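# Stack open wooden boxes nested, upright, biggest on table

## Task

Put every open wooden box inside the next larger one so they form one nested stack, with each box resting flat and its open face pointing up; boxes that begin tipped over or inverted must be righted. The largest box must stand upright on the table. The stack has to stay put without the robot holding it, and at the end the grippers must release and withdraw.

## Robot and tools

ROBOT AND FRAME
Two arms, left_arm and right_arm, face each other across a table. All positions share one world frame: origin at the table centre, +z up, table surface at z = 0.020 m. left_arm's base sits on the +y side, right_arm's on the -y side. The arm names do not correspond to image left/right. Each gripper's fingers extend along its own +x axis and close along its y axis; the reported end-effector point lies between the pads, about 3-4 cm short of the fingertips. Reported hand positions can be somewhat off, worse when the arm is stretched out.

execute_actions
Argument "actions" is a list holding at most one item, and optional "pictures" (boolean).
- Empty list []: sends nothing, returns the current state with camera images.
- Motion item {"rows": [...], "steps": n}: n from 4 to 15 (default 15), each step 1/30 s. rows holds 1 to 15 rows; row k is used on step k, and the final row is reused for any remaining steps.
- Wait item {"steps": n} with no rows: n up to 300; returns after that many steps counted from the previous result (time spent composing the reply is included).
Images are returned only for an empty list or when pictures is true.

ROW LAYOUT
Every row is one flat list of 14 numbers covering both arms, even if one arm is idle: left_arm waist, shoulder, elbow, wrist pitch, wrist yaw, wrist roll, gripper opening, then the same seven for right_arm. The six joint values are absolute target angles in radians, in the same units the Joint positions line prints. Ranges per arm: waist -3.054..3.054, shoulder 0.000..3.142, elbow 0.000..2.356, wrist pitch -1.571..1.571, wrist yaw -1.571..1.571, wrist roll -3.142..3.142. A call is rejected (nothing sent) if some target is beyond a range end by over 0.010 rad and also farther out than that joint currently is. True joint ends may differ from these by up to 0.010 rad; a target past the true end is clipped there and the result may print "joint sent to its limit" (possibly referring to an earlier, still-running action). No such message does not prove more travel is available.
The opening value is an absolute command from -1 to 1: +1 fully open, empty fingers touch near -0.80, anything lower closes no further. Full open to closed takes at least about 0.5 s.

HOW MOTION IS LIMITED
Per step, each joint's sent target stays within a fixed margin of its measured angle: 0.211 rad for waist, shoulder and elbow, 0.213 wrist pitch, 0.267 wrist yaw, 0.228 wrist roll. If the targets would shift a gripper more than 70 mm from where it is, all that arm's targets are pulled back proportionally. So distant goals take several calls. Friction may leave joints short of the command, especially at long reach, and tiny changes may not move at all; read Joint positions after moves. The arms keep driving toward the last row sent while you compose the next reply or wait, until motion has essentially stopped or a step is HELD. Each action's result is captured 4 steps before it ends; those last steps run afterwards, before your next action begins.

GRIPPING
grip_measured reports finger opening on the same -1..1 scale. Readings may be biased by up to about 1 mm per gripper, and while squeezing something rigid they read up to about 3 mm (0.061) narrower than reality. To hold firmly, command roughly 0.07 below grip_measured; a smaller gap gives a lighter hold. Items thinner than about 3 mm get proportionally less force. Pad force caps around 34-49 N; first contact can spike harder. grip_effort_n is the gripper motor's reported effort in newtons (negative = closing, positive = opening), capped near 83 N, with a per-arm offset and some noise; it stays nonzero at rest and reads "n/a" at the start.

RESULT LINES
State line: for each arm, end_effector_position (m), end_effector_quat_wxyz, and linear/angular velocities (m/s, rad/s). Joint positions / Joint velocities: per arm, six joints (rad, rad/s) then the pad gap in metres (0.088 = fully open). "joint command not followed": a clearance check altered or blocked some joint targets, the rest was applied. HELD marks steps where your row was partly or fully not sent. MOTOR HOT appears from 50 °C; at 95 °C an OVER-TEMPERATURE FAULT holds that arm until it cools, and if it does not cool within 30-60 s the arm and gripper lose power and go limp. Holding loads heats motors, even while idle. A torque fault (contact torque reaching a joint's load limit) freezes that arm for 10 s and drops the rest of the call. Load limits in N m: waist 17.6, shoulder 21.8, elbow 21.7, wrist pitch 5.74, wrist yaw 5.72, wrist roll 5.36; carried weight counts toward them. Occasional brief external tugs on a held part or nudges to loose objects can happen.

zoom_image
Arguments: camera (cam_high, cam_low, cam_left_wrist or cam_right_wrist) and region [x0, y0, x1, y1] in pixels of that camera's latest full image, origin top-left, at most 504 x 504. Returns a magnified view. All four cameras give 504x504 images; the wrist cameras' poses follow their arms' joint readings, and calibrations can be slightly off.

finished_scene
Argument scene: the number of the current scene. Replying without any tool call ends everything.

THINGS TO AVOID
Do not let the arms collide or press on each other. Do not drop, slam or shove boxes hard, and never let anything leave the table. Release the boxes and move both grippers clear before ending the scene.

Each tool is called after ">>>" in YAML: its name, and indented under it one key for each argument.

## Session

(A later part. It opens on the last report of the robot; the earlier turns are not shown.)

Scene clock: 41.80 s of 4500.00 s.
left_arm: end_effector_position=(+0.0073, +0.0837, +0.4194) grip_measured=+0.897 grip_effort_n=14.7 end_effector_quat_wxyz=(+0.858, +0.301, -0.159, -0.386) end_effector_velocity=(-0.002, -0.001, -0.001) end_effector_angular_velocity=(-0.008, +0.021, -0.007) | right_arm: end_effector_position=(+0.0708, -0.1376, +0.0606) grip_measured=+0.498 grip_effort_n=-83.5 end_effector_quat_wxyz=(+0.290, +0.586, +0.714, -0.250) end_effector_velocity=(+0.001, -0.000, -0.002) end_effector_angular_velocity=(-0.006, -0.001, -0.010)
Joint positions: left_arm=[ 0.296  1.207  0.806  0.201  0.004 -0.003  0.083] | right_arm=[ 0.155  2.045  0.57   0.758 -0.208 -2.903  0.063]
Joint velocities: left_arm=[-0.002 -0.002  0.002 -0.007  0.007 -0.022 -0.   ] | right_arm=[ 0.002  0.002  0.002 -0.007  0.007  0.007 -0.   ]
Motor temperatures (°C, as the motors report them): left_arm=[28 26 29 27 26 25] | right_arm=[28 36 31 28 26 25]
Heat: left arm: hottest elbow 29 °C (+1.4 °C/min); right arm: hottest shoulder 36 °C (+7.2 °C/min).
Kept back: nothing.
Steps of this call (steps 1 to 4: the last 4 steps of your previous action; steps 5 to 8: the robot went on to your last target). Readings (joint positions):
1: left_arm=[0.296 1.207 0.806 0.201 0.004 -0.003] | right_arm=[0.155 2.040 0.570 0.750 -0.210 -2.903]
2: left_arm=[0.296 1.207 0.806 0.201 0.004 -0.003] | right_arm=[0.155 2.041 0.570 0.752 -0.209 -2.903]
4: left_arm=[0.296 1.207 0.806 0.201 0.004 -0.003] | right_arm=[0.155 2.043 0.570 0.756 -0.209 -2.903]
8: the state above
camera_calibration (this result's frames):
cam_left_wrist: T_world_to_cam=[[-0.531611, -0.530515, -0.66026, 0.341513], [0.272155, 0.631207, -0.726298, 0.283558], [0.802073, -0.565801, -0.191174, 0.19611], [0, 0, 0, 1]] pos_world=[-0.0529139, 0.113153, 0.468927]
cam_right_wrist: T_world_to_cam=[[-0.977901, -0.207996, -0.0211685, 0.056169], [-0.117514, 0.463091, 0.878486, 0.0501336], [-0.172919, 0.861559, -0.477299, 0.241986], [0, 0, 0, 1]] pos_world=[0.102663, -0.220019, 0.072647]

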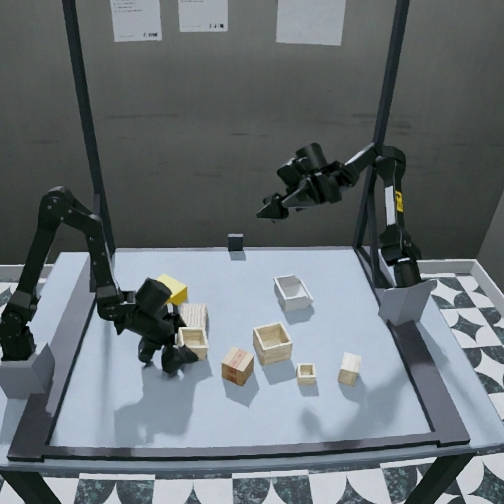

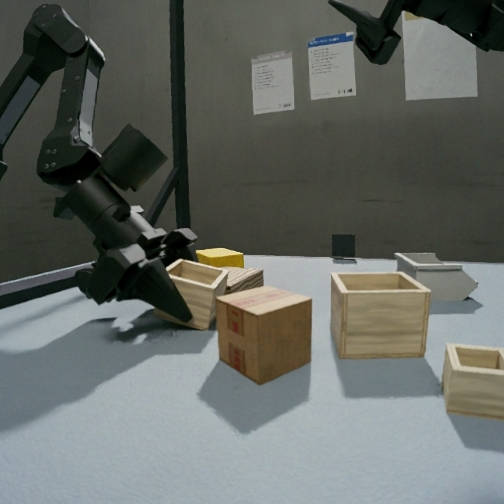

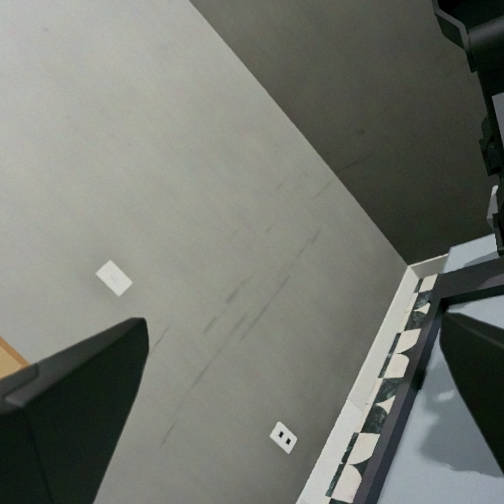

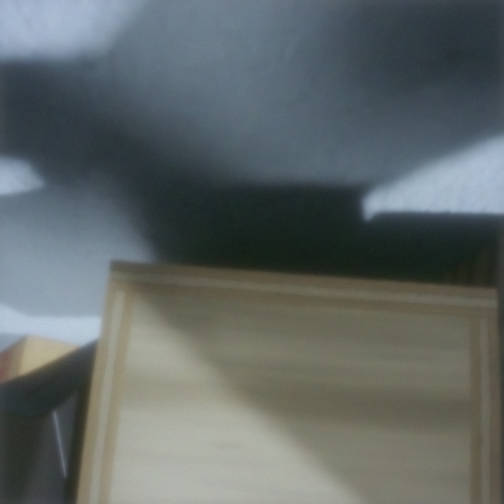

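>>> execute_actions:
  actions:
    - {"rows":[[0.3,1.2,0.8,0.2,0,0,0.9,0.155,2.05,0.57,0.758,-0.208,-2.903,0.9]],"steps":15}

>>> execute_actions:
  actions:
    - {"rows":[[0.3,1.2,0.8,0.2,0,0,0.9,0.08,1.85,0.45,0.66,-0.27,-2.92,0.9]],"steps":15}
  pictures: true

Scene clock: 42.33 s of 4500.00 s.
left_arm: end_effector_position=(+0.0073, +0.0837, +0.4194) grip_measured=+0.897 grip_effort_n=14.7 end_effector_quat_wxyz=(+0.858, +0.301, -0.159, -0.386) end_effector_velocity=(+0.000, +0.001, +0.002) end_effector_angular_velocity=(-0.018, -0.006, +0.010) | right_arm: end_effector_position=(+0.0708, -0.1375, +0.0606) grip_measured=+0.862 grip_effort_n=19.8 end_effector_quat_wxyz=(+0.290, +0.586, +0.714, -0.250) end_effector_velocity=(-0.000, +0.000, +0.000) end_effector_angular_velocity=(-0.003, -0.001, +0.007)
Joint positions: left_arm=[ 0.296  1.207  0.806  0.201  0.004 -0.003  0.083] | right_arm=[ 0.155  2.045  0.57   0.759 -0.208 -2.903  0.081]
Joint velocities: left_arm=[-0.002 -0.002 -0.002  0.007 -0.022 -0.007 -0.   ] | right_arm=[-0.002 -0.002  0.002 -0.007 -0.007 -0.007  0.013]
Motor temperatures (°C, as the motors report them): left_arm=[28 26 29 27 26 25] | right_arm=[28 36 31 28 26 25]
Heat: left arm: hottest elbow 29 °C (+1.4 °C/min); right arm: hottest shoulder 36 °C (+7.1 °C/min).
Steps of this call (steps 1 to 5: the robot went on to your last target; steps 6 to 16: the first 11 steps of this action). Readings (joint positions):
6: left_arm=[0.296 1.207 0.806 0.201 0.004 -0.003] | right_arm=[0.155 2.045 0.570 0.759 -0.208 -2.903]
7: left_arm=[0.296 1.207 0.806 0.201 0.004 -0.003] | right_arm=[0.155 2.045 0.570 0.759 -0.208 -2.903]
9: left_arm=[0.296 1.207 0.806 0.201 0.004 -0.003] | right_arm=[0.155 2.045 0.570 0.759 -0.208 -2.903]
13: left_arm=[0.296 1.207 0.806 0.201 0.004 -0.003] | right_arm=[0.155 2.045 0.570 0.759 -0.208 -2.903]
16: the state above

Scene clock: 42.83 s of 4500.00 s.
left_arm: end_effector_position=(+0.0073, +0.0837, +0.4194) grip_measured=+0.897 grip_effort_n=14.7 end_effector_quat_wxyz=(+0.858, +0.301, -0.159, -0.386) end_effector_velocity=(-0.001, -0.000, -0.002) end_effector_angular_velocity=(-0.001, +0.008, -0.009) | right_arm: end_effector_position=(+0.0853, -0.1621, +0.0887) grip_measured=+0.896 grip_effort_n=18.8 end_effector_quat_wxyz=(+0.282, +0.590, +0.709, -0.265) end_effector_velocity=(+0.007, -0.024, -0.002) end_effector_angular_velocity=(-0.052, -0.008, -0.002)
Joint positions: left_arm=[ 0.296  1.207  0.806  0.201  0.004 -0.003  0.083] | right_arm=[ 0.085  1.867  0.466  0.668 -0.262 -2.917  0.083]
Joint velocities: left_arm=[-0.002 -0.002 -0.007  0.007  0.007 -0.007  0.   ] | right_arm=[-0.017 -0.061 -0.066 -0.051 -0.022 -0.022  0.   ]
Motor temperatures (°C, as the motors report them): left_arm=[28 26 29 27 26 25] | right_arm=[28 36 31 28 26 25]
Heat: left arm: hottest elbow 29 °C (+1.4 °C/min); right arm: hottest shoulder 36 °C (+7.0 °C/min).
Steps of this call (steps 1 to 4: the last 4 steps of your previous action; steps 5 to 15: the first 11 steps of this action). Readings (joint positions):
5: left_arm=[0.296 1.207 0.806 0.201 0.004 -0.003] | right_arm=[0.153 2.033 0.564 0.751 -0.213 -2.904]
6: left_arm=[0.296 1.207 0.806 0.201 0.004 -0.003] | right_arm=[0.141 2.002 0.545 0.725 -0.227 -2.906]
8: left_arm=[0.296 1.207 0.806 0.201 0.004 -0.003] | right_arm=[0.111 1.933 0.501 0.700 -0.242 -2.911]
12: left_arm=[0.296 1.207 0.806 0.201 0.004 -0.003] | right_arm=[0.088 1.878 0.475 0.677 -0.257 -2.916]
15: the state above
camera_calibration (this result's frames):
cam_left_wrist: T_world_to_cam=[[-0.531611, -0.530515, -0.66026, 0.341513], [0.272155, 0.631207, -0.726298, 0.283558], [0.802073, -0.565801, -0.191174, 0.19611], [0, 0, 0, 1]] pos_world=[-0.0529139, 0.113153, 0.468927]
cam_right_wrist: T_world_to_cam=[[-0.982885, -0.184176, 0.00410911, 0.0679283], [-0.0853685, 0.475123, 0.875768, 0.0378671], [-0.163248, 0.860429, -0.482714, 0.278521], [0, 0, 0, 1]] pos_world=[0.115466, -0.245129, 0.101004]

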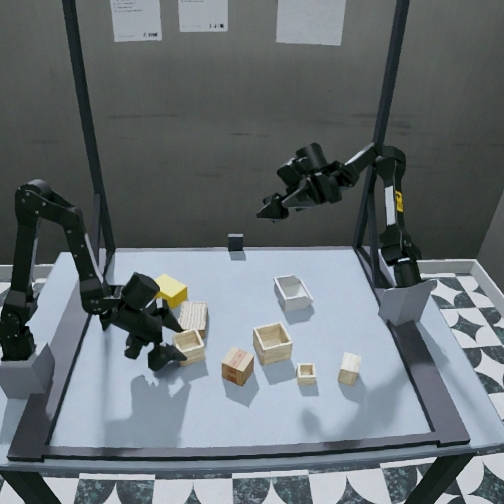

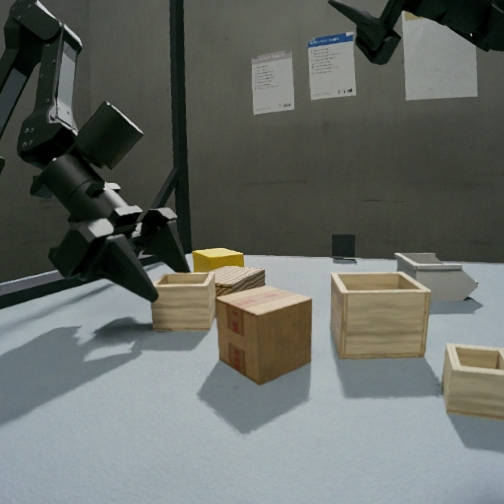

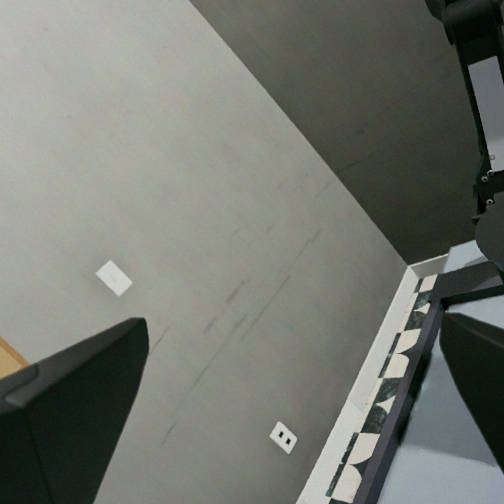

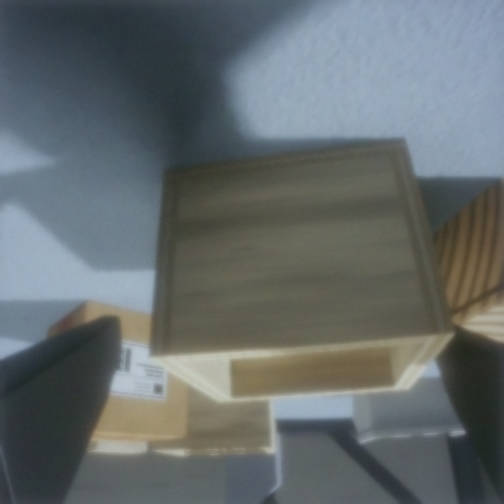

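>>> zoom_image:
  camera: "cam_high"
  region: [150,290,390,410]

Region (150, 290, 390, 410) of cam_high's 504x504 image, scaled by 2.100, with more detail than that image has.

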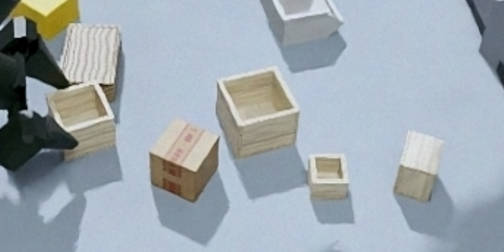

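>>> execute_actions:
  actions:
    - {"rows":[[0.25,1.7,1.2,-0.5,0.4,-0.7,-0.3,0.08,1.6,0.6,0.2,-0.2,-2.5,-0.3]],"steps":15}

>>> execute_actions:
  actions:
    - {"rows":[[0.203,2.2,1.53,-1.09,0.71,-1.24,-0.3,0.08,1.6,0.9,-0.4,0,-2.0,-0.3]],"steps":15}

>>> execute_actions:
  actions:
    - {"steps":15}
  pictures: true

Scene clock: 44.23 s of 4500.00 s.
left_arm: end_effector_position=(+0.0461, +0.0321, +0.3131) grip_measured=-0.201 grip_effort_n=-11.9 end_effector_quat_wxyz=(+0.860, +0.170, +0.256, -0.407) end_effector_velocity=(+0.209, +0.190, -0.373) end_effector_angular_velocity=(+0.399, +1.973, +1.984) | right_arm: end_effector_position=(+0.0748, -0.1508, +0.1484) grip_measured=-0.203 grip_effort_n=-9.1 end_effector_quat_wxyz=(+0.173, +0.654, +0.628, -0.385) end_effector_velocity=(+0.047, -0.084, -0.085) end_effector_angular_velocity=(-0.574, +0.118, -0.450)
Joint positions: left_arm=[ 0.25   1.618  1.164 -0.275  0.367 -0.515  0.029] | right_arm=[ 0.082  1.615  0.595  0.26  -0.209 -2.544  0.029]
Joint velocities: left_arm=[-0.002  0.745  0.154 -1.37   0.183 -1.443 -0.054] | right_arm=[-0.002 -0.002 -0.002 -0.593  0.051  0.33  -0.053]
Motor temperatures (°C, as the motors report them): left_arm=[28 26 30 27 26 25] | right_arm=[28 36 31 28 26 25]
Heat: left arm: hottest elbow 30 °C (+2.7 °C/min); right arm: hottest shoulder 36 °C (+6.8 °C/min).
Steps of this call (steps 1 to 4: the last 4 steps of your previous action; steps 5 to 15: the robot went on to your last target; steps 16 to 31: nothing new was sent; steps 32 to 42: the first 11 steps of this action). Readings (joint positions):
32: left_arm=[0.296 1.222 0.822 0.174 0.025 -0.027] | right_arm=[0.082 1.844 0.467 0.639 -0.263 -2.897]
33: left_arm=[0.292 1.253 0.864 0.123 0.087 -0.080] | right_arm=[0.082 1.817 0.479 0.583 -0.254 -2.853]
35: left_arm=[0.273 1.345 0.963 0.040 0.202 -0.176] | right_arm=[0.082 1.745 0.510 0.507 -0.233 -2.765]
39: left_arm=[0.251 1.519 1.117 -0.139 0.334 -0.370] | right_arm=[0.082 1.633 0.588 0.345 -0.215 -2.597]
42: the state above

Scene clock: 44.73 s of 4500.00 s.
left_arm: end_effector_position=(+0.0638, +0.0617, +0.1808) grip_measured=-0.296 grip_effort_n=-18.4 end_effector_quat_wxyz=(-0.746, +0.064, -0.662, +0.038) end_effector_velocity=(+0.087, +0.313, -0.306) end_effector_angular_velocity=(+1.226, +1.151, +2.221) | right_arm: end_effector_position=(+0.0925, -0.1394, +0.1865) grip_measured=-0.296 grip_effort_n=-16.0 end_effector_quat_wxyz=(+0.058, +0.759, +0.415, -0.498) end_effector_velocity=(+0.080, -0.205, -0.126) end_effector_angular_velocity=(-1.021, +0.069, -0.789)
Joint positions: left_arm=[ 0.201  2.102  1.503 -0.907  0.686 -1.136  0.025] | right_arm=[ 0.081  1.596  0.884 -0.255 -0.015 -2.065  0.025]
Joint velocities: left_arm=[-0.002  0.95   0.066 -1.326  0.066 -0.799 -0.   ] | right_arm=[-0.002 -0.002  0.022 -1.209  0.081  0.491 -0.001]
Motor temperatures (°C, as the motors report them): left_arm=[28 26 30 27 26 25] | right_arm=[28 36 31 28 26 25]
Heat: left arm: hottest elbow 30 °C (+2.7 °C/min); right arm: hottest shoulder 36 °C (+6.7 °C/min).
Steps of this call (steps 1 to 4: the last 4 steps of your previous action; steps 5 to 15: the first 11 steps of this action). Readings (joint positions):
5: left_arm=[0.250 1.702 1.186 -0.466 0.411 -0.671] | right_arm=[0.083 1.611 0.609 0.191 -0.186 -2.486]
6: left_arm=[0.247 1.739 1.231 -0.518 0.478 -0.724] | right_arm=[0.084 1.611 0.642 0.129 -0.138 -2.434]
8: left_arm=[0.228 1.824 1.332 -0.593 0.575 -0.819] | right_arm=[0.081 1.611 0.720 0.045 -0.078 -2.337]
12: left_arm=[0.202 1.990 1.470 -0.772 0.665 -1.012] | right_arm=[0.081 1.600 0.858 -0.121 -0.029 -2.146]
15: the state above

Scene clock: 45.23 s of 4500.00 s.
left_arm: end_effector_position=(+0.0617, +0.0937, +0.1576) grip_measured=-0.297 grip_effort_n=-18.8 end_effector_quat_wxyz=(-0.702, +0.101, -0.697, -0.106) end_effector_velocity=(-0.006, +0.005, -0.003) end_effector_angular_velocity=(+0.025, +0.026, +0.044) | right_arm: end_effector_position=(+0.1013, -0.1637, +0.1741) grip_measured=-0.297 grip_effort_n=-16.0 end_effector_quat_wxyz=(+0.076, +0.773, +0.349, -0.525) end_effector_velocity=(+0.003, -0.005, -0.001) end_effector_angular_velocity=(-0.026, -0.007, -0.021)
Joint positions: left_arm=[ 0.201  2.188  1.522 -1.085  0.706 -1.235  0.024] | right_arm=[ 0.081  1.596  0.888 -0.395 -0.004 -2.004  0.024]
Joint velocities: left_arm=[-0.007  0.002 -0.002 -0.037  0.007 -0.022 -0.   ] | right_arm=[-0.002  0.002  0.007 -0.037  0.007  0.007 -0.   ]
Motor temperatures (°C, as the motors report them): left_arm=[28 26 30 27 26 25] | right_arm=[28 36 31 28 26 25]
Heat: left arm: hottest elbow 30 °C (+2.7 °C/min); right arm: hottest shoulder 36 °C (+6.6 °C/min).
Kept back: nothing.
Steps of this call (steps 1 to 4: the last 4 steps of your previous action; steps 5 to 15: the robot went on to your last target). Readings (joint positions):
1: left_arm=[0.201 2.131 1.503 -0.953 0.689 -1.160] | right_arm=[0.081 1.596 0.884 -0.293 -0.013 -2.050]
2: left_arm=[0.201 2.154 1.503 -0.991 0.691 -1.179] | right_arm=[0.081 1.596 0.884 -0.324 -0.010 -2.039]
4: left_arm=[0.201 2.181 1.503 -1.030 0.696 -1.204] | right_arm=[0.081 1.596 0.884 -0.352 -0.008 -2.024]
8: left_arm=[0.201 2.186 1.517 -1.068 0.704 -1.226] | right_arm=[0.081 1.596 0.887 -0.383 -0.005 -2.010]
15: the state above
camera_calibration (this result's frames):
cam_left_wrist: T_world_to_cam=[[0.260061, -0.965003, -0.0337338, 0.0959984], [-0.911373, -0.25685, 0.3216, 0.0634084], [-0.31901, -0.0528916, -0.946274, 0.248225], [0, 0, 0, 1]] pos_world=[0.112009, 0.122054, 0.217735]
cam_right_wrist: T_world_to_cam=[[-0.64603, 0.731127, 0.219314, 0.161251], [0.641576, 0.364438, 0.674956, -0.0915435], [0.413552, 0.576749, -0.704511, 0.257421], [0, 0, 0, 1]] pos_world=[0.0564479, -0.233, 0.207779]

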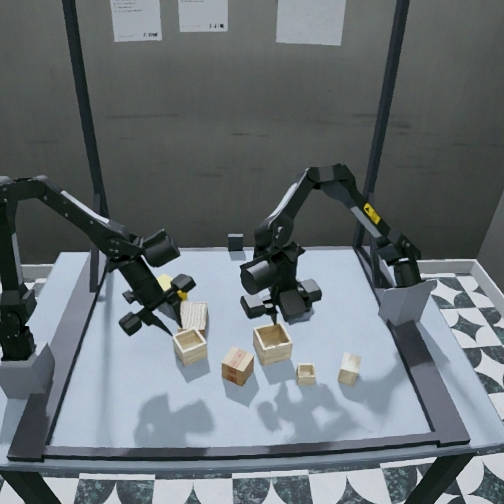

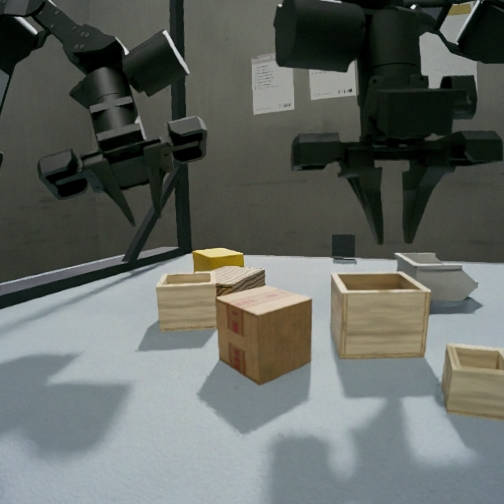

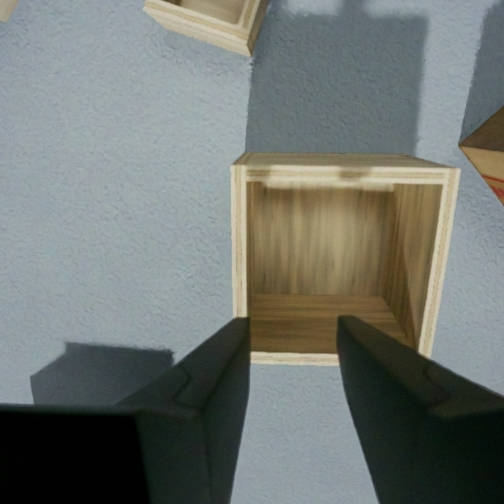

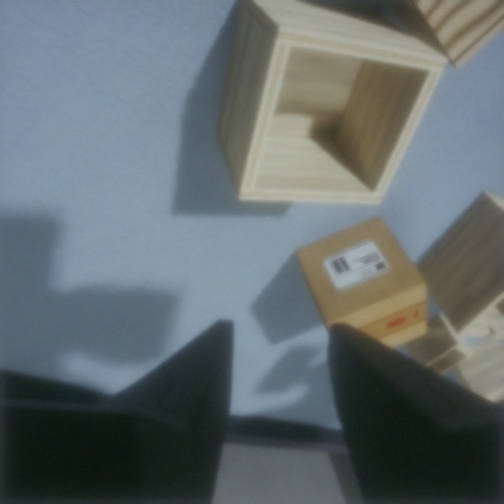

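>>> execute_actions:
  actions:
    - {"rows":[[0.205,2.137,1.437,-1.05,0.71,-1.24,-0.3,0.08,1.6,0.9,-0.4,0,-2.0,-0.3]],"steps":12}

>>> execute_actions:
  actions:
    - {"rows":[[0.17,2.155,1.40,-1.0,0.714,-1.28,-0.3,0.08,1.6,0.9,-0.4,0,-2.0,-0.3],[0.17,2.155,1.40,-0.98,0.714,-1.28,-0.3,0.08,1.6,0.9,-0.4,0,-2.0,-0.3],[0.17,2.155,1.40,-0.97,0.714,-1.28,-0.3,0.08,1.6,0.9,-0.4,0,-2.0,-0.3],[0.14,2.17,1.363,-0.95,0.718,-1.32,-0.3,0.08,1.6,0.9,-0.4,0,-2.0,-0.3],[0.14,2.17,1.363,-0.93,0.718,-1.32,-0.3,0.08,1.6,0.9,-0.4,0,-2.0,-0.3],[0.14,2.17,1.363,-0.91,0.718,-1.32,-0.3,0.08,1.6,0.9,-0.4,0,-2.0,-0.3],[0.14,2.175,1.363,-0.89,0.718,-1.32,-0.3,0.08,1.6,0.9,-0.4,0,-2.0,-0.3]],"steps":12}
  pictures: true

Scene clock: 45.87 s of 4500.00 s.
left_arm: end_effector_position=(+0.0582, +0.1062, +0.1521) grip_measured=-0.297 grip_effort_n=-18.4 end_effector_quat_wxyz=(-0.699, +0.102, -0.698, -0.113) end_effector_velocity=(-0.011, +0.015, +0.000) end_effector_angular_velocity=(+0.007, -0.004, +0.007) | right_arm: end_effector_position=(+0.1014, -0.1640, +0.1740) grip_measured=-0.297 grip_effort_n=-15.6 end_effector_quat_wxyz=(+0.076, +0.773, +0.348, -0.526) end_effector_velocity=(+0.003, -0.005, -0.001) end_effector_angular_velocity=(-0.023, -0.019, +0.007)
Joint positions: left_arm=[ 0.201  2.161  1.453 -1.058  0.707 -1.237  0.024] | right_arm=[ 0.081  1.596  0.889 -0.397 -0.004 -2.002  0.024]
Joint velocities: left_arm=[-0.002 -0.066 -0.09   0.022 -0.007 -0.007 -0.   ] | right_arm=[-0.002 -0.002 -0.002 -0.022  0.007 -0.022  0.   ]
Motor temperatures (°C, as the motors report them): left_arm=[28 26 30 27 26 25] | right_arm=[28 36 31 28 26 25]
Heat: left arm: hottest elbow 30 °C (+2.6 °C/min); right arm: hottest shoulder 36 °C (+6.5 °C/min).
Steps of this call (steps 1 to 11: the robot went on to your last target; steps 12 to 19: the first 8 steps of this action). Readings (joint positions):
12: left_arm=[0.201 2.188 1.517 -1.083 0.707 -1.237] | right_arm=[0.081 1.596 0.889 -0.397 -0.004 -2.002]
13: left_arm=[0.201 2.181 1.503 -1.073 0.707 -1.237] | right_arm=[0.081 1.596 0.889 -0.397 -0.004 -2.002]
15: left_arm=[0.201 2.170 1.476 -1.070 0.707 -1.237] | right_arm=[0.081 1.596 0.889 -0.397 -0.004 -2.002]
19: the state above

Scene clock: 46.27 s of 4500.00 s.
left_arm: end_effector_position=(+0.0538, +0.1062, +0.1281) grip_measured=-0.297 grip_effort_n=-18.4 end_effector_quat_wxyz=(-0.701, +0.101, -0.697, -0.109) end_effector_velocity=(-0.002, -0.028, -0.092) end_effector_angular_velocity=(-0.017, -0.053, -0.187) | right_arm: end_effector_position=(+0.1014, -0.1640, +0.1740) grip_measured=-0.297 grip_effort_n=-16.0 end_effector_quat_wxyz=(+0.076, +0.773, +0.347, -0.526) end_effector_velocity=(+0.002, -0.002, -0.000) end_effector_angular_velocity=(-0.008, +0.002, +0.000)
Joint positions: left_arm=[ 0.15   2.157  1.382 -0.941  0.713 -1.3    0.024] | right_arm=[ 0.081  1.596  0.889 -0.397 -0.004 -2.002  0.024]
Joint velocities: left_arm=[-0.208  0.081 -0.115  0.432 -0.007 -0.125 -0.   ] | right_arm=[-0.007 -0.002 -0.002 -0.007 -0.007 -0.007 -0.   ]
Motor temperatures (°C, as the motors report them): left_arm=[28 27 30 27 26 25] | right_arm=[28 36 31 28 26 25]
Heat: left arm: hottest elbow 30 °C (+2.6 °C/min); right arm: hottest shoulder 36 °C (+6.5 °C/min).
Steps of this call (steps 1 to 4: the last 4 steps of your previous action; steps 5 to 12: the first 8 steps of this action). Readings (joint positions):
5: left_arm=[0.200 2.153 1.442 -1.048 0.707 -1.242] | right_arm=[0.081 1.596 0.889 -0.397 -0.004 -2.002]
6: left_arm=[0.197 2.153 1.435 -1.033 0.707 -1.250] | right_arm=[0.081 1.596 0.889 -0.397 -0.004 -2.002]
8: left_arm=[0.186 2.153 1.419 -1.003 0.708 -1.267] | right_arm=[0.081 1.596 0.889 -0.397 -0.004 -2.002]
12: the state above
camera_calibration (this result's frames):
cam_left_wrist: T_world_to_cam=[[0.26416, -0.963673, -0.0394088, 0.109453], [-0.909459, -0.262486, 0.322468, 0.0692776], [-0.321098, -0.0493423, -0.94576, 0.21811], [0, 0, 0, 1]] pos_world=[0.104127, 0.134423, 0.188253]
cam_right_wrist: T_world_to_cam=[[-0.64451, 0.732749, 0.218371, 0.161855], [0.642404, 0.364073, 0.674364, -0.0914999], [0.414637, 0.574917, -0.70537, 0.25724], [0, 0, 0, 1]] pos_world=[0.0564357, -0.233178, 0.20781]

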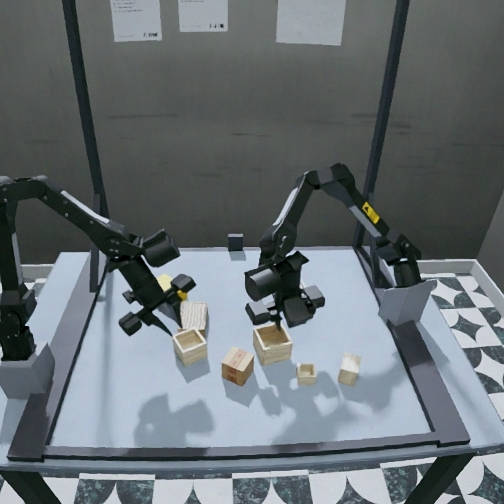

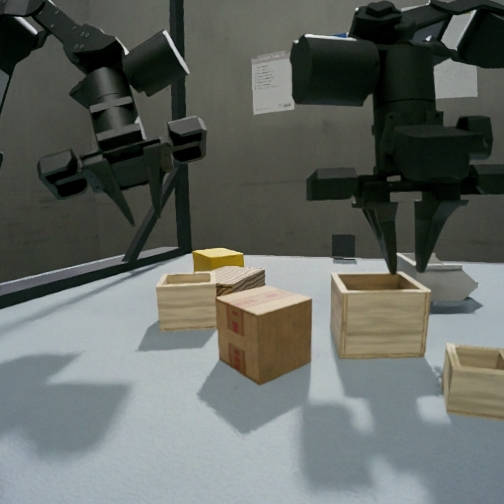

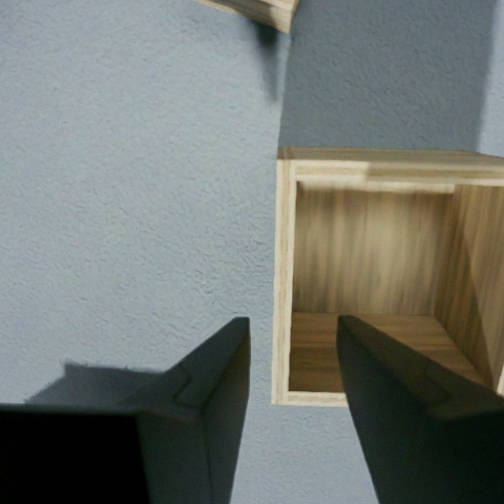

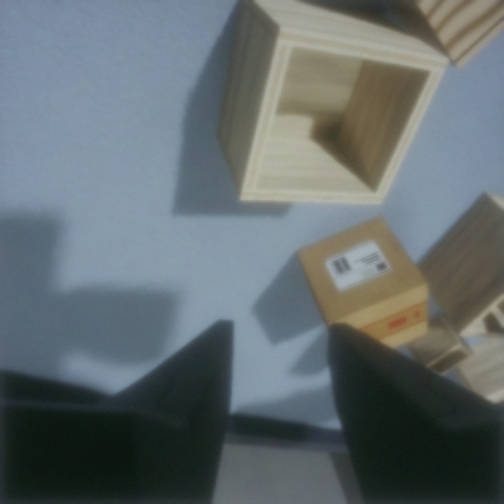

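>>> execute_actions:
  actions: "[{\"rows\":[[0.3-0.18,2.19,1.33,-0.88,0.722,-1.36,-0.3,0.08,1.6,0.9,-0.4,0,-2.0,-0.3],[0.12,2.19,1.33,-0.86,0.722,-1.36,-0.3,0.08,1.6,0.9,-0.4,0,-2.0,-0.3],[0.12,2.19,1.33,-0.84,0.722,-1.36,-0.3,0.08,1.6,0.9,-0.4,0,-2.0,-0.3],[0.12,2.19,1.33,-0.82,0.722,-1.36,-0.3,0.08,1.6,0.9,-0.4,0,-2.0,-0.3],[0.105,2.225,1.289,-0.80,0.726,-1.40,-0.3,0.08,1.6,0.9,-0.4,0,-2.0,-0.3],[0.105,2.225,1.289,-0.78,0.726,-1.40,-0.3,0.08,1.6,0.9,-0.4,0,-2.0,-0.3],[0.105,2.225,1.289,-0.76,0.726,-1.40,-0.3,0.08,1.6,0.9,-0.4,0,-2.0,-0.3],[0.105,2.225,1.289,-0.75,0.726,-1.40,-0.3,0.08,1.6,0.9,-0.4,0,-2.0,-0.3]],\"steps\":15}]"
  pictures: true


>>> execute_actions:
  actions:
    - {"rows":[[0.12,2.19,1.33,-0.86,0.722,-1.36,-0.3,0.08,1.6,0.9,-0.4,0,-2.0,-0.3],[0.12,2.19,1.33,-0.84,0.722,-1.36,-0.3,0.08,1.6,0.9,-0.4,0,-2.0,-0.3],[0.12,2.19,1.33,-0.82,0.722,-1.36,-0.3,0.08,1.6,0.9,-0.4,0,-2.0,-0.3],[0.105,2.225,1.289,-0.80,0.726,-1.40,-0.3,0.08,1.6,0.9,-0.4,0,-2.0,-0.3],[0.105,2.225,1.289,-0.78,0.726,-1.40,-0.3,0.08,1.6,0.9,-0.4,0,-2.0,-0.3],[0.105,2.225,1.289,-0.76,0.726,-1.40,-0.3,0.08,1.6,0.9,-0.4,0,-2.0,-0.3],[0.105,2.225,1.289,-0.75,0.726,-1.40,-0.3,0.08,1.6,0.9,-0.4,0,-2.0,-0.3]],"steps":15}
  pictures: true

Scene clock: 47.10 s of 4500.00 s.
left_arm: end_effector_position=(+0.0638, +0.1161, +0.0872) grip_measured=-0.297 grip_effort_n=-18.4 end_effector_quat_wxyz=(-0.697, +0.111, -0.697, -0.126) end_effector_velocity=(+0.011, -0.002, -0.019) end_effector_angular_velocity=(-0.042, -0.018, +0.018) | right_arm: end_effector_position=(+0.1015, -0.1641, +0.1740) grip_measured=-0.297 grip_effort_n=-16.0 end_effector_quat_wxyz=(+0.076, +0.773, +0.347, -0.526) end_effector_velocity=(+0.001, -0.000, +0.001) end_effector_angular_velocity=(-0.003, +0.003, +0.002)
Joint positions: left_arm=[ 0.105  2.216  1.297 -0.771  0.72  -1.39   0.024] | right_arm=[ 0.081  1.596  0.889 -0.398 -0.004 -2.002  0.024]
Joint velocities: left_arm=[-0.017  0.027 -0.051  0.154  0.007 -0.081 -0.   ] | right_arm=[-0.007 -0.002  0.002 -0.007 -0.007 -0.007 -0.   ]
Motor temperatures (°C, as the motors report them): left_arm=[28 27 30 27 26 25] | right_arm=[28 36 31 28 26 25]
Heat: left arm: hottest elbow 30 °C (+2.5 °C/min); right arm: hottest shoulder 36 °C (+6.4 °C/min).
Steps of this call (steps 1 to 4: the last 4 steps of your previous action; steps 5 to 14: the robot went on to your last target; steps 15 to 25: the first 11 steps of this action). Readings (joint positions):
15: left_arm=[0.139 2.165 1.365 -0.889 0.714 -1.322] | right_arm=[0.081 1.596 0.889 -0.397 -0.004 -2.002]
16: left_arm=[0.137 2.166 1.360 -0.879 0.716 -1.330] | right_arm=[0.081 1.596 0.889 -0.397 -0.004 -2.002]
18: left_arm=[0.130 2.173 1.346 -0.853 0.717 -1.347] | right_arm=[0.081 1.596 0.889 -0.398 -0.004 -2.002]
22: left_arm=[0.110 2.204 1.309 -0.794 0.720 -1.380] | right_arm=[0.081 1.596 0.889 -0.398 -0.004 -2.002]
25: the state above
camera_calibration (this result's frames):
cam_left_wrist: T_world_to_cam=[[0.301771, -0.952106, -0.0492715, 0.111843], [-0.896259, -0.300931, 0.325822, 0.0974243], [-0.325045, -0.0541637, -0.944146, 0.183809], [0, 0, 0, 1]] pos_world=[0.113313, 0.14576, 0.14731]
cam_right_wrist: T_world_to_cam=[[-0.644438, 0.7329, 0.218076, 0.161998], [0.642413, 0.364245, 0.674263, -0.0914185], [0.414735, 0.574615, -0.705558, 0.257223], [0, 0, 0, 1]] pos_world=[0.0564465, -0.233234, 0.207798]

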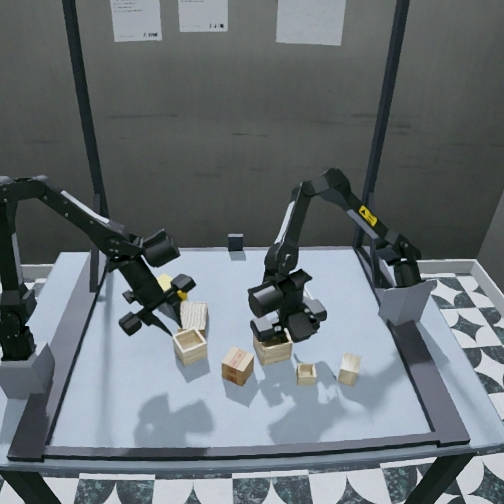

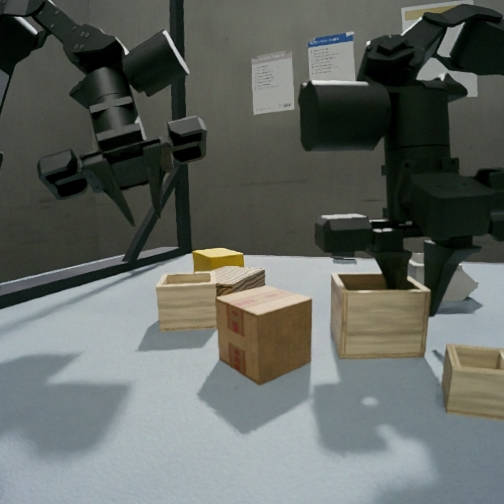

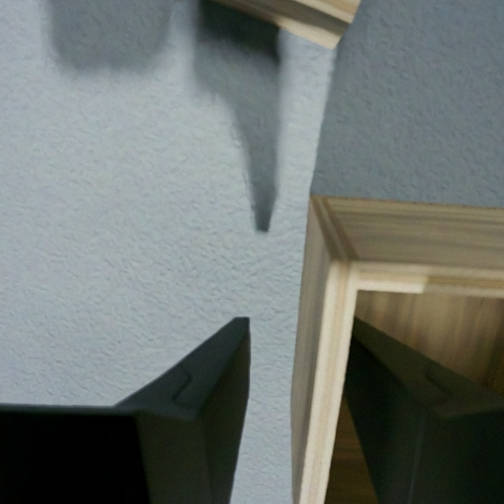

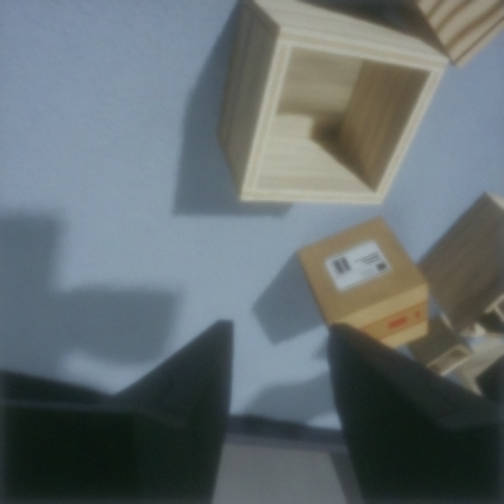

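>>> execute_actions:
  actions:
    - {"rows":[[0.105,2.225,1.289,-0.75,0.726,-1.40,-0.9,0.08,1.6,0.9,-0.4,0,-2.0,-0.3]],"steps":15}

>>> execute_actions:
  actions:
    - {"rows":[[0.13,2.2,1.33,-0.82,0.72,-1.36,-0.9,0.08,1.6,0.9,-0.4,0,-2.0,-0.3],[0.16,2.17,1.37,-0.92,0.715,-1.3,-0.9,0.08,1.6,0.9,-0.4,0,-2.0,-0.3],[0.205,2.13,1.437,-1.05,0.71,-1.24,-0.9,0.08,1.6,0.9,-0.4,0,-2.0,-0.3]],"steps":15}
  pictures: true

Scene clock: 48.27 s of 4500.00 s.
left_arm: end_effector_position=(+0.0655, +0.1135, +0.0871) grip_measured=-0.730 grip_effort_n=-83.5 end_effector_quat_wxyz=(-0.698, +0.116, -0.697, -0.120) end_effector_velocity=(-0.003, +0.001, -0.000) end_effector_angular_velocity=(+0.003, +0.010, -0.004) | right_arm: end_effector_position=(+0.1015, -0.1641, +0.1740) grip_measured=-0.297 grip_effort_n=-16.0 end_effector_quat_wxyz=(+0.076, +0.773, +0.347, -0.526) end_effector_velocity=(+0.000, -0.005, -0.000) end_effector_angular_velocity=(-0.019, +0.001, +0.002)
Joint positions: left_arm=[ 0.107  2.217  1.294 -0.75   0.725 -1.399  0.003] | right_arm=[ 0.081  1.596  0.889 -0.398 -0.004 -2.002  0.024]
Joint velocities: left_arm=[-0.002 -0.002 -0.002 -0.007  0.007  0.007  0.   ] | right_arm=[-0.002 -0.007 -0.002 -0.022 -0.007 -0.007 -0.   ]
Motor temperatures (°C, as the motors report them): left_arm=[29 27 30 27 26 25] | right_arm=[28 36 31 28 26 25]
Heat: left arm: hottest elbow 30 °C (+2.5 °C/min); right arm: hottest shoulder 36 °C (+6.2 °C/min).
Steps of this call (steps 1 to 4: the last 4 steps of your previous action; steps 5 to 24: the robot went on to your last target; steps 25 to 35: the first 11 steps of this action). Readings (joint positions):
25: left_arm=[0.105 2.217 1.294 -0.752 0.722 -1.397] | right_arm=[0.081 1.596 0.889 -0.398 -0.004 -2.002]
26: left_arm=[0.105 2.217 1.294 -0.752 0.722 -1.397] | right_arm=[0.081 1.596 0.889 -0.398 -0.004 -2.002]
28: left_arm=[0.105 2.217 1.294 -0.751 0.723 -1.397] | right_arm=[0.081 1.596 0.889 -0.398 -0.004 -2.002]
32: left_arm=[0.107 2.217 1.294 -0.750 0.725 -1.399] | right_arm=[0.081 1.596 0.889 -0.398 -0.004 -2.002]
35: the state above

Scene clock: 48.77 s of 4500.00 s.
left_arm: end_effector_position=(+0.0566, +0.1050, +0.1529) grip_measured=-0.730 grip_effort_n=-83.5 end_effector_quat_wxyz=(-0.700, +0.110, -0.698, -0.103) end_effector_velocity=(-0.030, -0.006, +0.045) end_effector_angular_velocity=(+0.010, +0.002, -0.058) | right_arm: end_effector_position=(+0.1015, -0.1641, +0.1740) grip_measured=-0.297 grip_effort_n=-16.0 end_effector_quat_wxyz=(+0.076, +0.773, +0.347, -0.526) end_effector_velocity=(-0.000, -0.006, -0.002) end_effector_angular_velocity=(-0.025, +0.000, +0.005)
Joint positions: left_arm=[ 0.201  2.139  1.426 -1.021  0.716 -1.255  0.003] | right_arm=[ 0.081  1.596  0.889 -0.398 -0.004 -2.002  0.024]
Joint velocities: left_arm=[ 0.022 -0.09   0.09  -0.212 -0.007  0.095 -0.   ] | right_arm=[ 0.002 -0.007 -0.007 -0.022 -0.007 -0.007 -0.   ]
Motor temperatures (°C, as the motors report them): left_arm=[29 27 30 27 26 25] | right_arm=[28 36 31 28 26 25]
Heat: left arm: hottest elbow 30 °C (+2.5 °C/min); right arm: hottest shoulder 36 °C (+6.2 °C/min).
Steps of this call (steps 1 to 4: the last 4 steps of your previous action; steps 5 to 15: the first 11 steps of this action). Readings (joint positions):
5: left_arm=[0.107 2.217 1.296 -0.755 0.725 -1.396] | right_arm=[0.081 1.596 0.889 -0.398 -0.004 -2.002]
6: left_arm=[0.110 2.216 1.306 -0.779 0.725 -1.381] | right_arm=[0.081 1.596 0.889 -0.398 -0.004 -2.002]
8: left_arm=[0.129 2.209 1.342 -0.877 0.721 -1.328] | right_arm=[0.081 1.596 0.889 -0.398 -0.004 -2.002]
12: left_arm=[0.186 2.161 1.404 -0.987 0.716 -1.271] | right_arm=[0.081 1.596 0.889 -0.398 -0.004 -2.002]
15: the state above
camera_calibration (this result's frames):
cam_left_wrist: T_world_to_cam=[[0.268492, -0.963113, -0.018043, 0.104975], [-0.908702, -0.25945, 0.327026, 0.0624165], [-0.319644, -0.0714083, -0.944843, 0.244512], [0, 0, 0, 1]] pos_world=[0.10669, 0.134757, 0.212507]
cam_right_wrist: T_world_to_cam=[[-0.644438, 0.7329, 0.218076, 0.161998], [0.642413, 0.364245, 0.674263, -0.0914185], [0.414735, 0.574615, -0.705558, 0.257223], [0, 0, 0, 1]] pos_world=[0.0564465, -0.233234, 0.207798]

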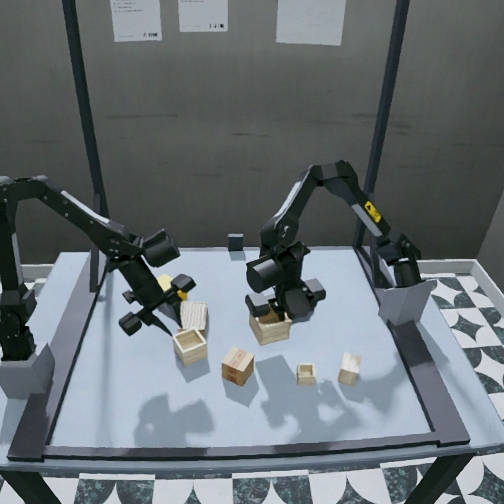

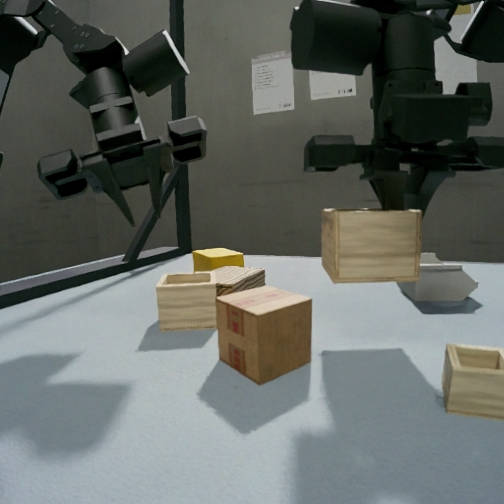

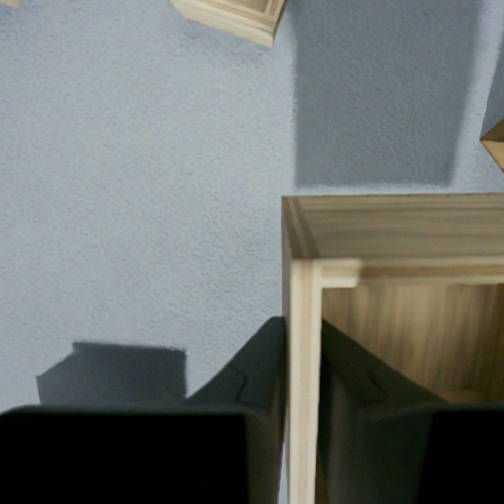

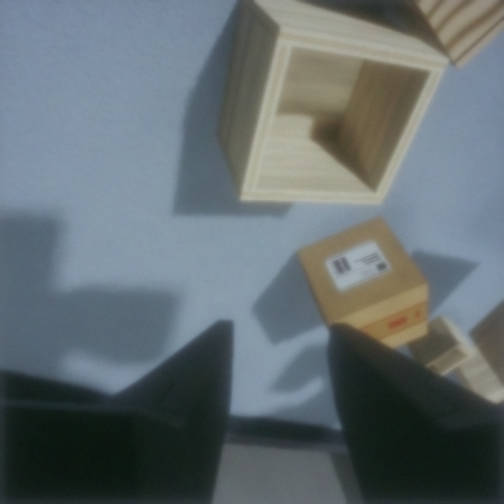

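>>> execute_actions:
  actions:
    - {"rows":[[0.034,2.245,1.851,-1.207,0.728,-1.19,-0.9,0.08,1.3,0.7,-0.4,0,-2.0,-0.3]],"steps":15}

>>> execute_actions:
  actions:
    - {"rows":[[0.034,2.245,1.851,-1.207,0.728,-1.19,-0.9,0.08,1.3,0.7,-0.4,0,-2.0,-0.3]],"steps":15}

>>> execute_actions:
  actions:
    - {"rows":[[0.01,2.255,1.82,-1.15,0.728,-1.22,-0.9,0.08,1.3,0.7,-0.4,0,-2.0,-0.3],[0.01,2.255,1.82,-1.15,0.728,-1.22,-0.9,0.08,1.3,0.7,-0.4,0,-2.0,-0.3],[0.01,2.255,1.82,-1.15,0.728,-1.22,-0.9,0.08,1.3,0.7,-0.4,0,-2.0,-0.3],[-0.02,2.265,1.78,-1.08,0.728,-1.25,-0.9,0.08,1.3,0.7,-0.4,0,-2.0,-0.3],[-0.02,2.265,1.78,-1.08,0.728,-1.25,-0.9,0.08,1.3,0.7,-0.4,0,-2.0,-0.3],[-0.02,2.265,1.78,-1.08,0.728,-1.25,-0.9,0.08,1.3,0.7,-0.4,0,-2.0,-0.3],[-0.05,2.275,1.74,-1.01,0.728,-1.28,-0.9,0.08,1.3,0.7,-0.4,0,-2.0,-0.3],[-0.05,2.275,1.74,-1.01,0.728,-1.28,-0.9,0.08,1.3,0.7,-0.4,0,-2.0,-0.3],[-0.05,2.275,1.74,-1.01,0.728,-1.28,-0.9,0.08,1.3,0.7,-0.4,0,-2.0,-0.3],[-0.08,2.283,1.70,-0.95,0.727,-1.30,-0.9,0.08,1.3,0.7,-0.4,0,-2.0,-0.3]],"steps":15}
  pictures: true

Scene clock: 49.53 s of 4500.00 s.
left_arm: end_effector_position=(-0.0039, +0.0245, +0.1496) grip_measured=-0.730 grip_effort_n=-83.5 end_effector_quat_wxyz=(+0.706, -0.004, +0.708, +0.018) end_effector_velocity=(-0.024, -0.113, +0.091) end_effector_angular_velocity=(-0.306, -0.117, -0.260) | right_arm: end_effector_position=(+0.0972, -0.2032, +0.2043) grip_measured=-0.297 grip_effort_n=-16.0 end_effector_quat_wxyz=(+0.040, +0.766, +0.388, -0.510) end_effector_velocity=(+0.006, -0.032, -0.006) end_effector_angular_velocity=(-0.014, +0.000, +0.004)
Joint positions: left_arm=[ 0.022  2.23   1.807 -1.194  0.728 -1.195  0.003] | right_arm=[ 0.081  1.321  0.728 -0.399 -0.003 -2.001  0.024]
Joint velocities: left_arm=[ 0.032 -0.002  0.447 -0.037  0.007  0.007  0.   ] | right_arm=[-0.002 -0.12  -0.11  -0.022 -0.007 -0.007 -0.   ]
Motor temperatures (°C, as the motors report them): left_arm=[29 27 30 27 26 25] | right_arm=[28 36 31 28 26 25]
Heat: left arm: hottest elbow 30 °C (+2.4 °C/min); right arm: hottest shoulder 36 °C (+6.1 °C/min).
Steps of this call (steps 1 to 4: the last 4 steps of your previous action; steps 5 to 12: the robot went on to your last target; steps 13 to 23: the first 11 steps of this action). Readings (joint positions):
13: left_arm=[0.196 2.144 1.447 -1.069 0.709 -1.237] | right_arm=[0.081 1.582 0.878 -0.391 -0.004 -2.002]
14: left_arm=[0.179 2.164 1.489 -1.114 0.707 -1.228] | right_arm=[0.081 1.549 0.847 -0.387 -0.003 -2.001]
16: left_arm=[0.121 2.200 1.577 -1.141 0.713 -1.212] | right_arm=[0.081 1.455 0.783 -0.406 -0.003 -2.001]
20: left_arm=[0.032 2.229 1.738 -1.182 0.725 -1.199] | right_arm=[0.081 1.346 0.739 -0.400 -0.003 -2.001]
23: the state above

Scene clock: 50.03 s of 4500.00 s.
left_arm: end_effector_position=(-0.0027, +0.0183, +0.1565) grip_measured=-0.730 grip_effort_n=-83.5 end_effector_quat_wxyz=(+0.708, -0.008, +0.706, +0.010) end_effector_velocity=(+0.002, +0.004, -0.001) end_effector_angular_velocity=(+0.018, -0.016, +0.014) | right_arm: end_effector_position=(+0.0978, -0.2066, +0.2037) grip_measured=-0.297 grip_effort_n=-16.0 end_effector_quat_wxyz=(+0.040, +0.766, +0.388, -0.510) end_effector_velocity=(+0.003, -0.003, -0.001) end_effector_angular_velocity=(-0.006, -0.011, -0.002)
Joint positions: left_arm=[ 0.03   2.236  1.841 -1.205  0.728 -1.193  0.003] | right_arm=[ 0.081  1.307  0.715 -0.399 -0.003 -2.001  0.024]
Joint velocities: left_arm=[-0.002 -0.002 -0.007 -0.007 -0.022 -0.007 -0.   ] | right_arm=[-0.002 -0.007 -0.007 -0.007  0.007 -0.007 -0.   ]
Motor temperatures (°C, as the motors report them): left_arm=[29 27 30 27 26 25] | right_arm=[28 36 31 28 26 25]
Heat: left arm: hottest elbow 30 °C (+2.4 °C/min); right arm: hottest shoulder 36 °C (+6.0 °C/min).
Steps of this call (steps 1 to 4: the last 4 steps of your previous action; steps 5 to 15: the first 11 steps of this action). Readings (joint positions):
5: left_arm=[0.030 2.233 1.832 -1.204 0.728 -1.194] | right_arm=[0.081 1.312 0.717 -0.399 -0.003 -2.001]
6: left_arm=[0.030 2.235 1.834 -1.204 0.728 -1.194] | right_arm=[0.081 1.310 0.717 -0.399 -0.003 -2.001]
8: left_arm=[0.030 2.236 1.836 -1.204 0.728 -1.194] | right_arm=[0.081 1.309 0.716 -0.399 -0.003 -2.001]
12: left_arm=[0.030 2.236 1.841 -1.205 0.728 -1.193] | right_arm=[0.081 1.307 0.715 -0.399 -0.003 -2.001]
15: the state above

Scene clock: 50.53 s of 4500.00 s.
left_arm: end_effector_position=(-0.0041, +0.0150, +0.1094) grip_measured=-0.730 grip_effort_n=-83.5 end_effector_quat_wxyz=(+0.708, +0.002, +0.706, +0.002) end_effector_velocity=(-0.028, +0.037, -0.197) end_effector_angular_velocity=(+0.179, +0.060, -0.060) | right_arm: end_effector_position=(+0.0977, -0.2066, +0.2039) grip_measured=-0.297 grip_effort_n=-16.0 end_effector_quat_wxyz=(+0.040, +0.766, +0.389, -0.510) end_effector_velocity=(+0.003, -0.004, -0.000) end_effector_angular_velocity=(-0.010, -0.016, -0.020)
Joint positions: left_arm=[-0.047  2.262  1.75  -1.023  0.728 -1.269  0.003] | right_arm=[ 0.081  1.306  0.715 -0.399 -0.003 -2.001  0.024]
Joint velocities: left_arm=[-0.33   0.105 -0.388  0.535 -0.007 -0.212 -0.   ] | right_arm=[ 0.002 -0.007 -0.002 -0.022  0.022  0.007  0.   ]
Motor temperatures (°C, as the motors report them): left_arm=[29 27 30 27 26 25] | right_arm=[28 36 31 28 26 25]
Heat: left arm: hottest elbow 30 °C (+2.4 °C/min); right arm: hottest shoulder 36 °C (+5.9 °C/min).
Steps of this call (steps 1 to 4: the last 4 steps of your previous action; steps 5 to 15: the first 11 steps of this action). Readings (joint positions):
5: left_arm=[0.030 2.236 1.841 -1.203 0.728 -1.194] | right_arm=[0.081 1.307 0.715 -0.399 -0.003 -2.001]
6: left_arm=[0.028 2.237 1.839 -1.191 0.728 -1.198] | right_arm=[0.081 1.307 0.715 -0.399 -0.003 -2.001]
8: left_arm=[0.020 2.239 1.831 -1.164 0.728 -1.210] | right_arm=[0.081 1.307 0.715 -0.399 -0.003 -2.001]
12: left_arm=[-0.015 2.249 1.789 -1.085 0.728 -1.245] | right_arm=[0.081 1.306 0.715 -0.399 -0.003 -2.001]
15: the state above
camera_calibration (this result's frames):
cam_left_wrist: T_world_to_cam=[[-0.0303599, -0.998937, -0.0346861, 0.0349122], [-0.94472, 0.0173432, 0.327419, -0.00614313], [-0.326469, 0.042709, -0.944243, 0.175737], [0, 0, 0, 1]] pos_world=[0.0526292, 0.027476, 0.169161]
cam_right_wrist: T_world_to_cam=[[-0.664092, 0.682871, 0.304415, 0.158211], [0.641092, 0.310609, 0.7018, -0.110308], [0.384685, 0.661218, -0.644056, 0.312602], [0, 0, 0, 1]] pos_world=[0.0555311, -0.280473, 0.230585]

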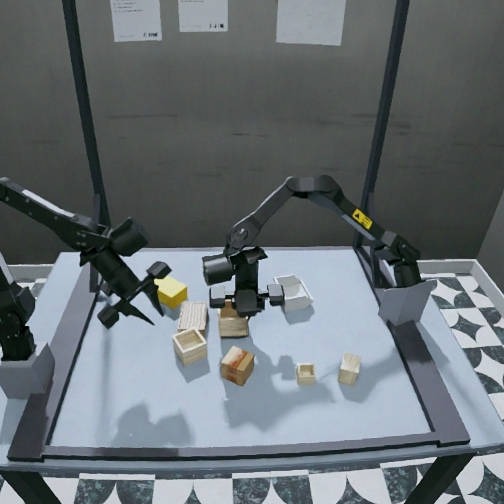

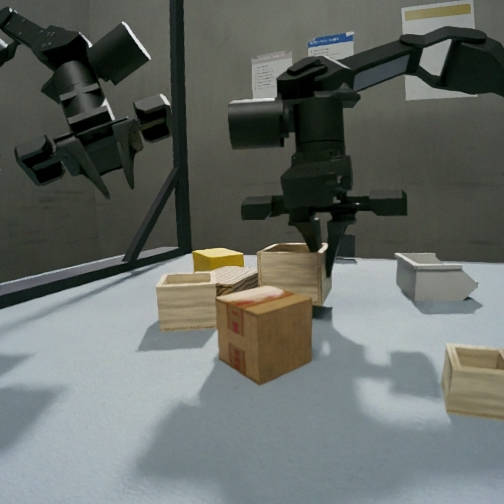

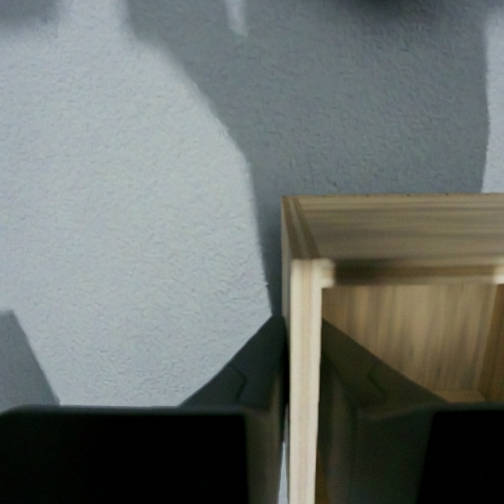

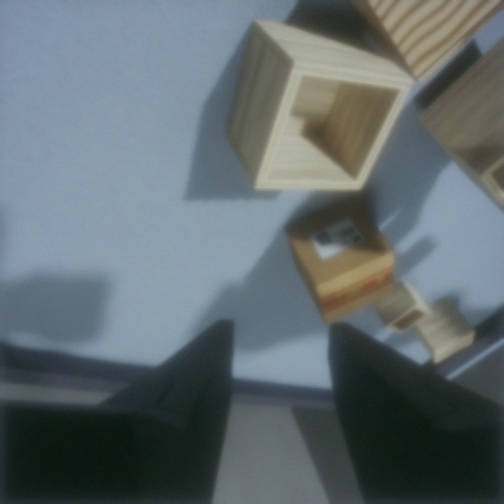

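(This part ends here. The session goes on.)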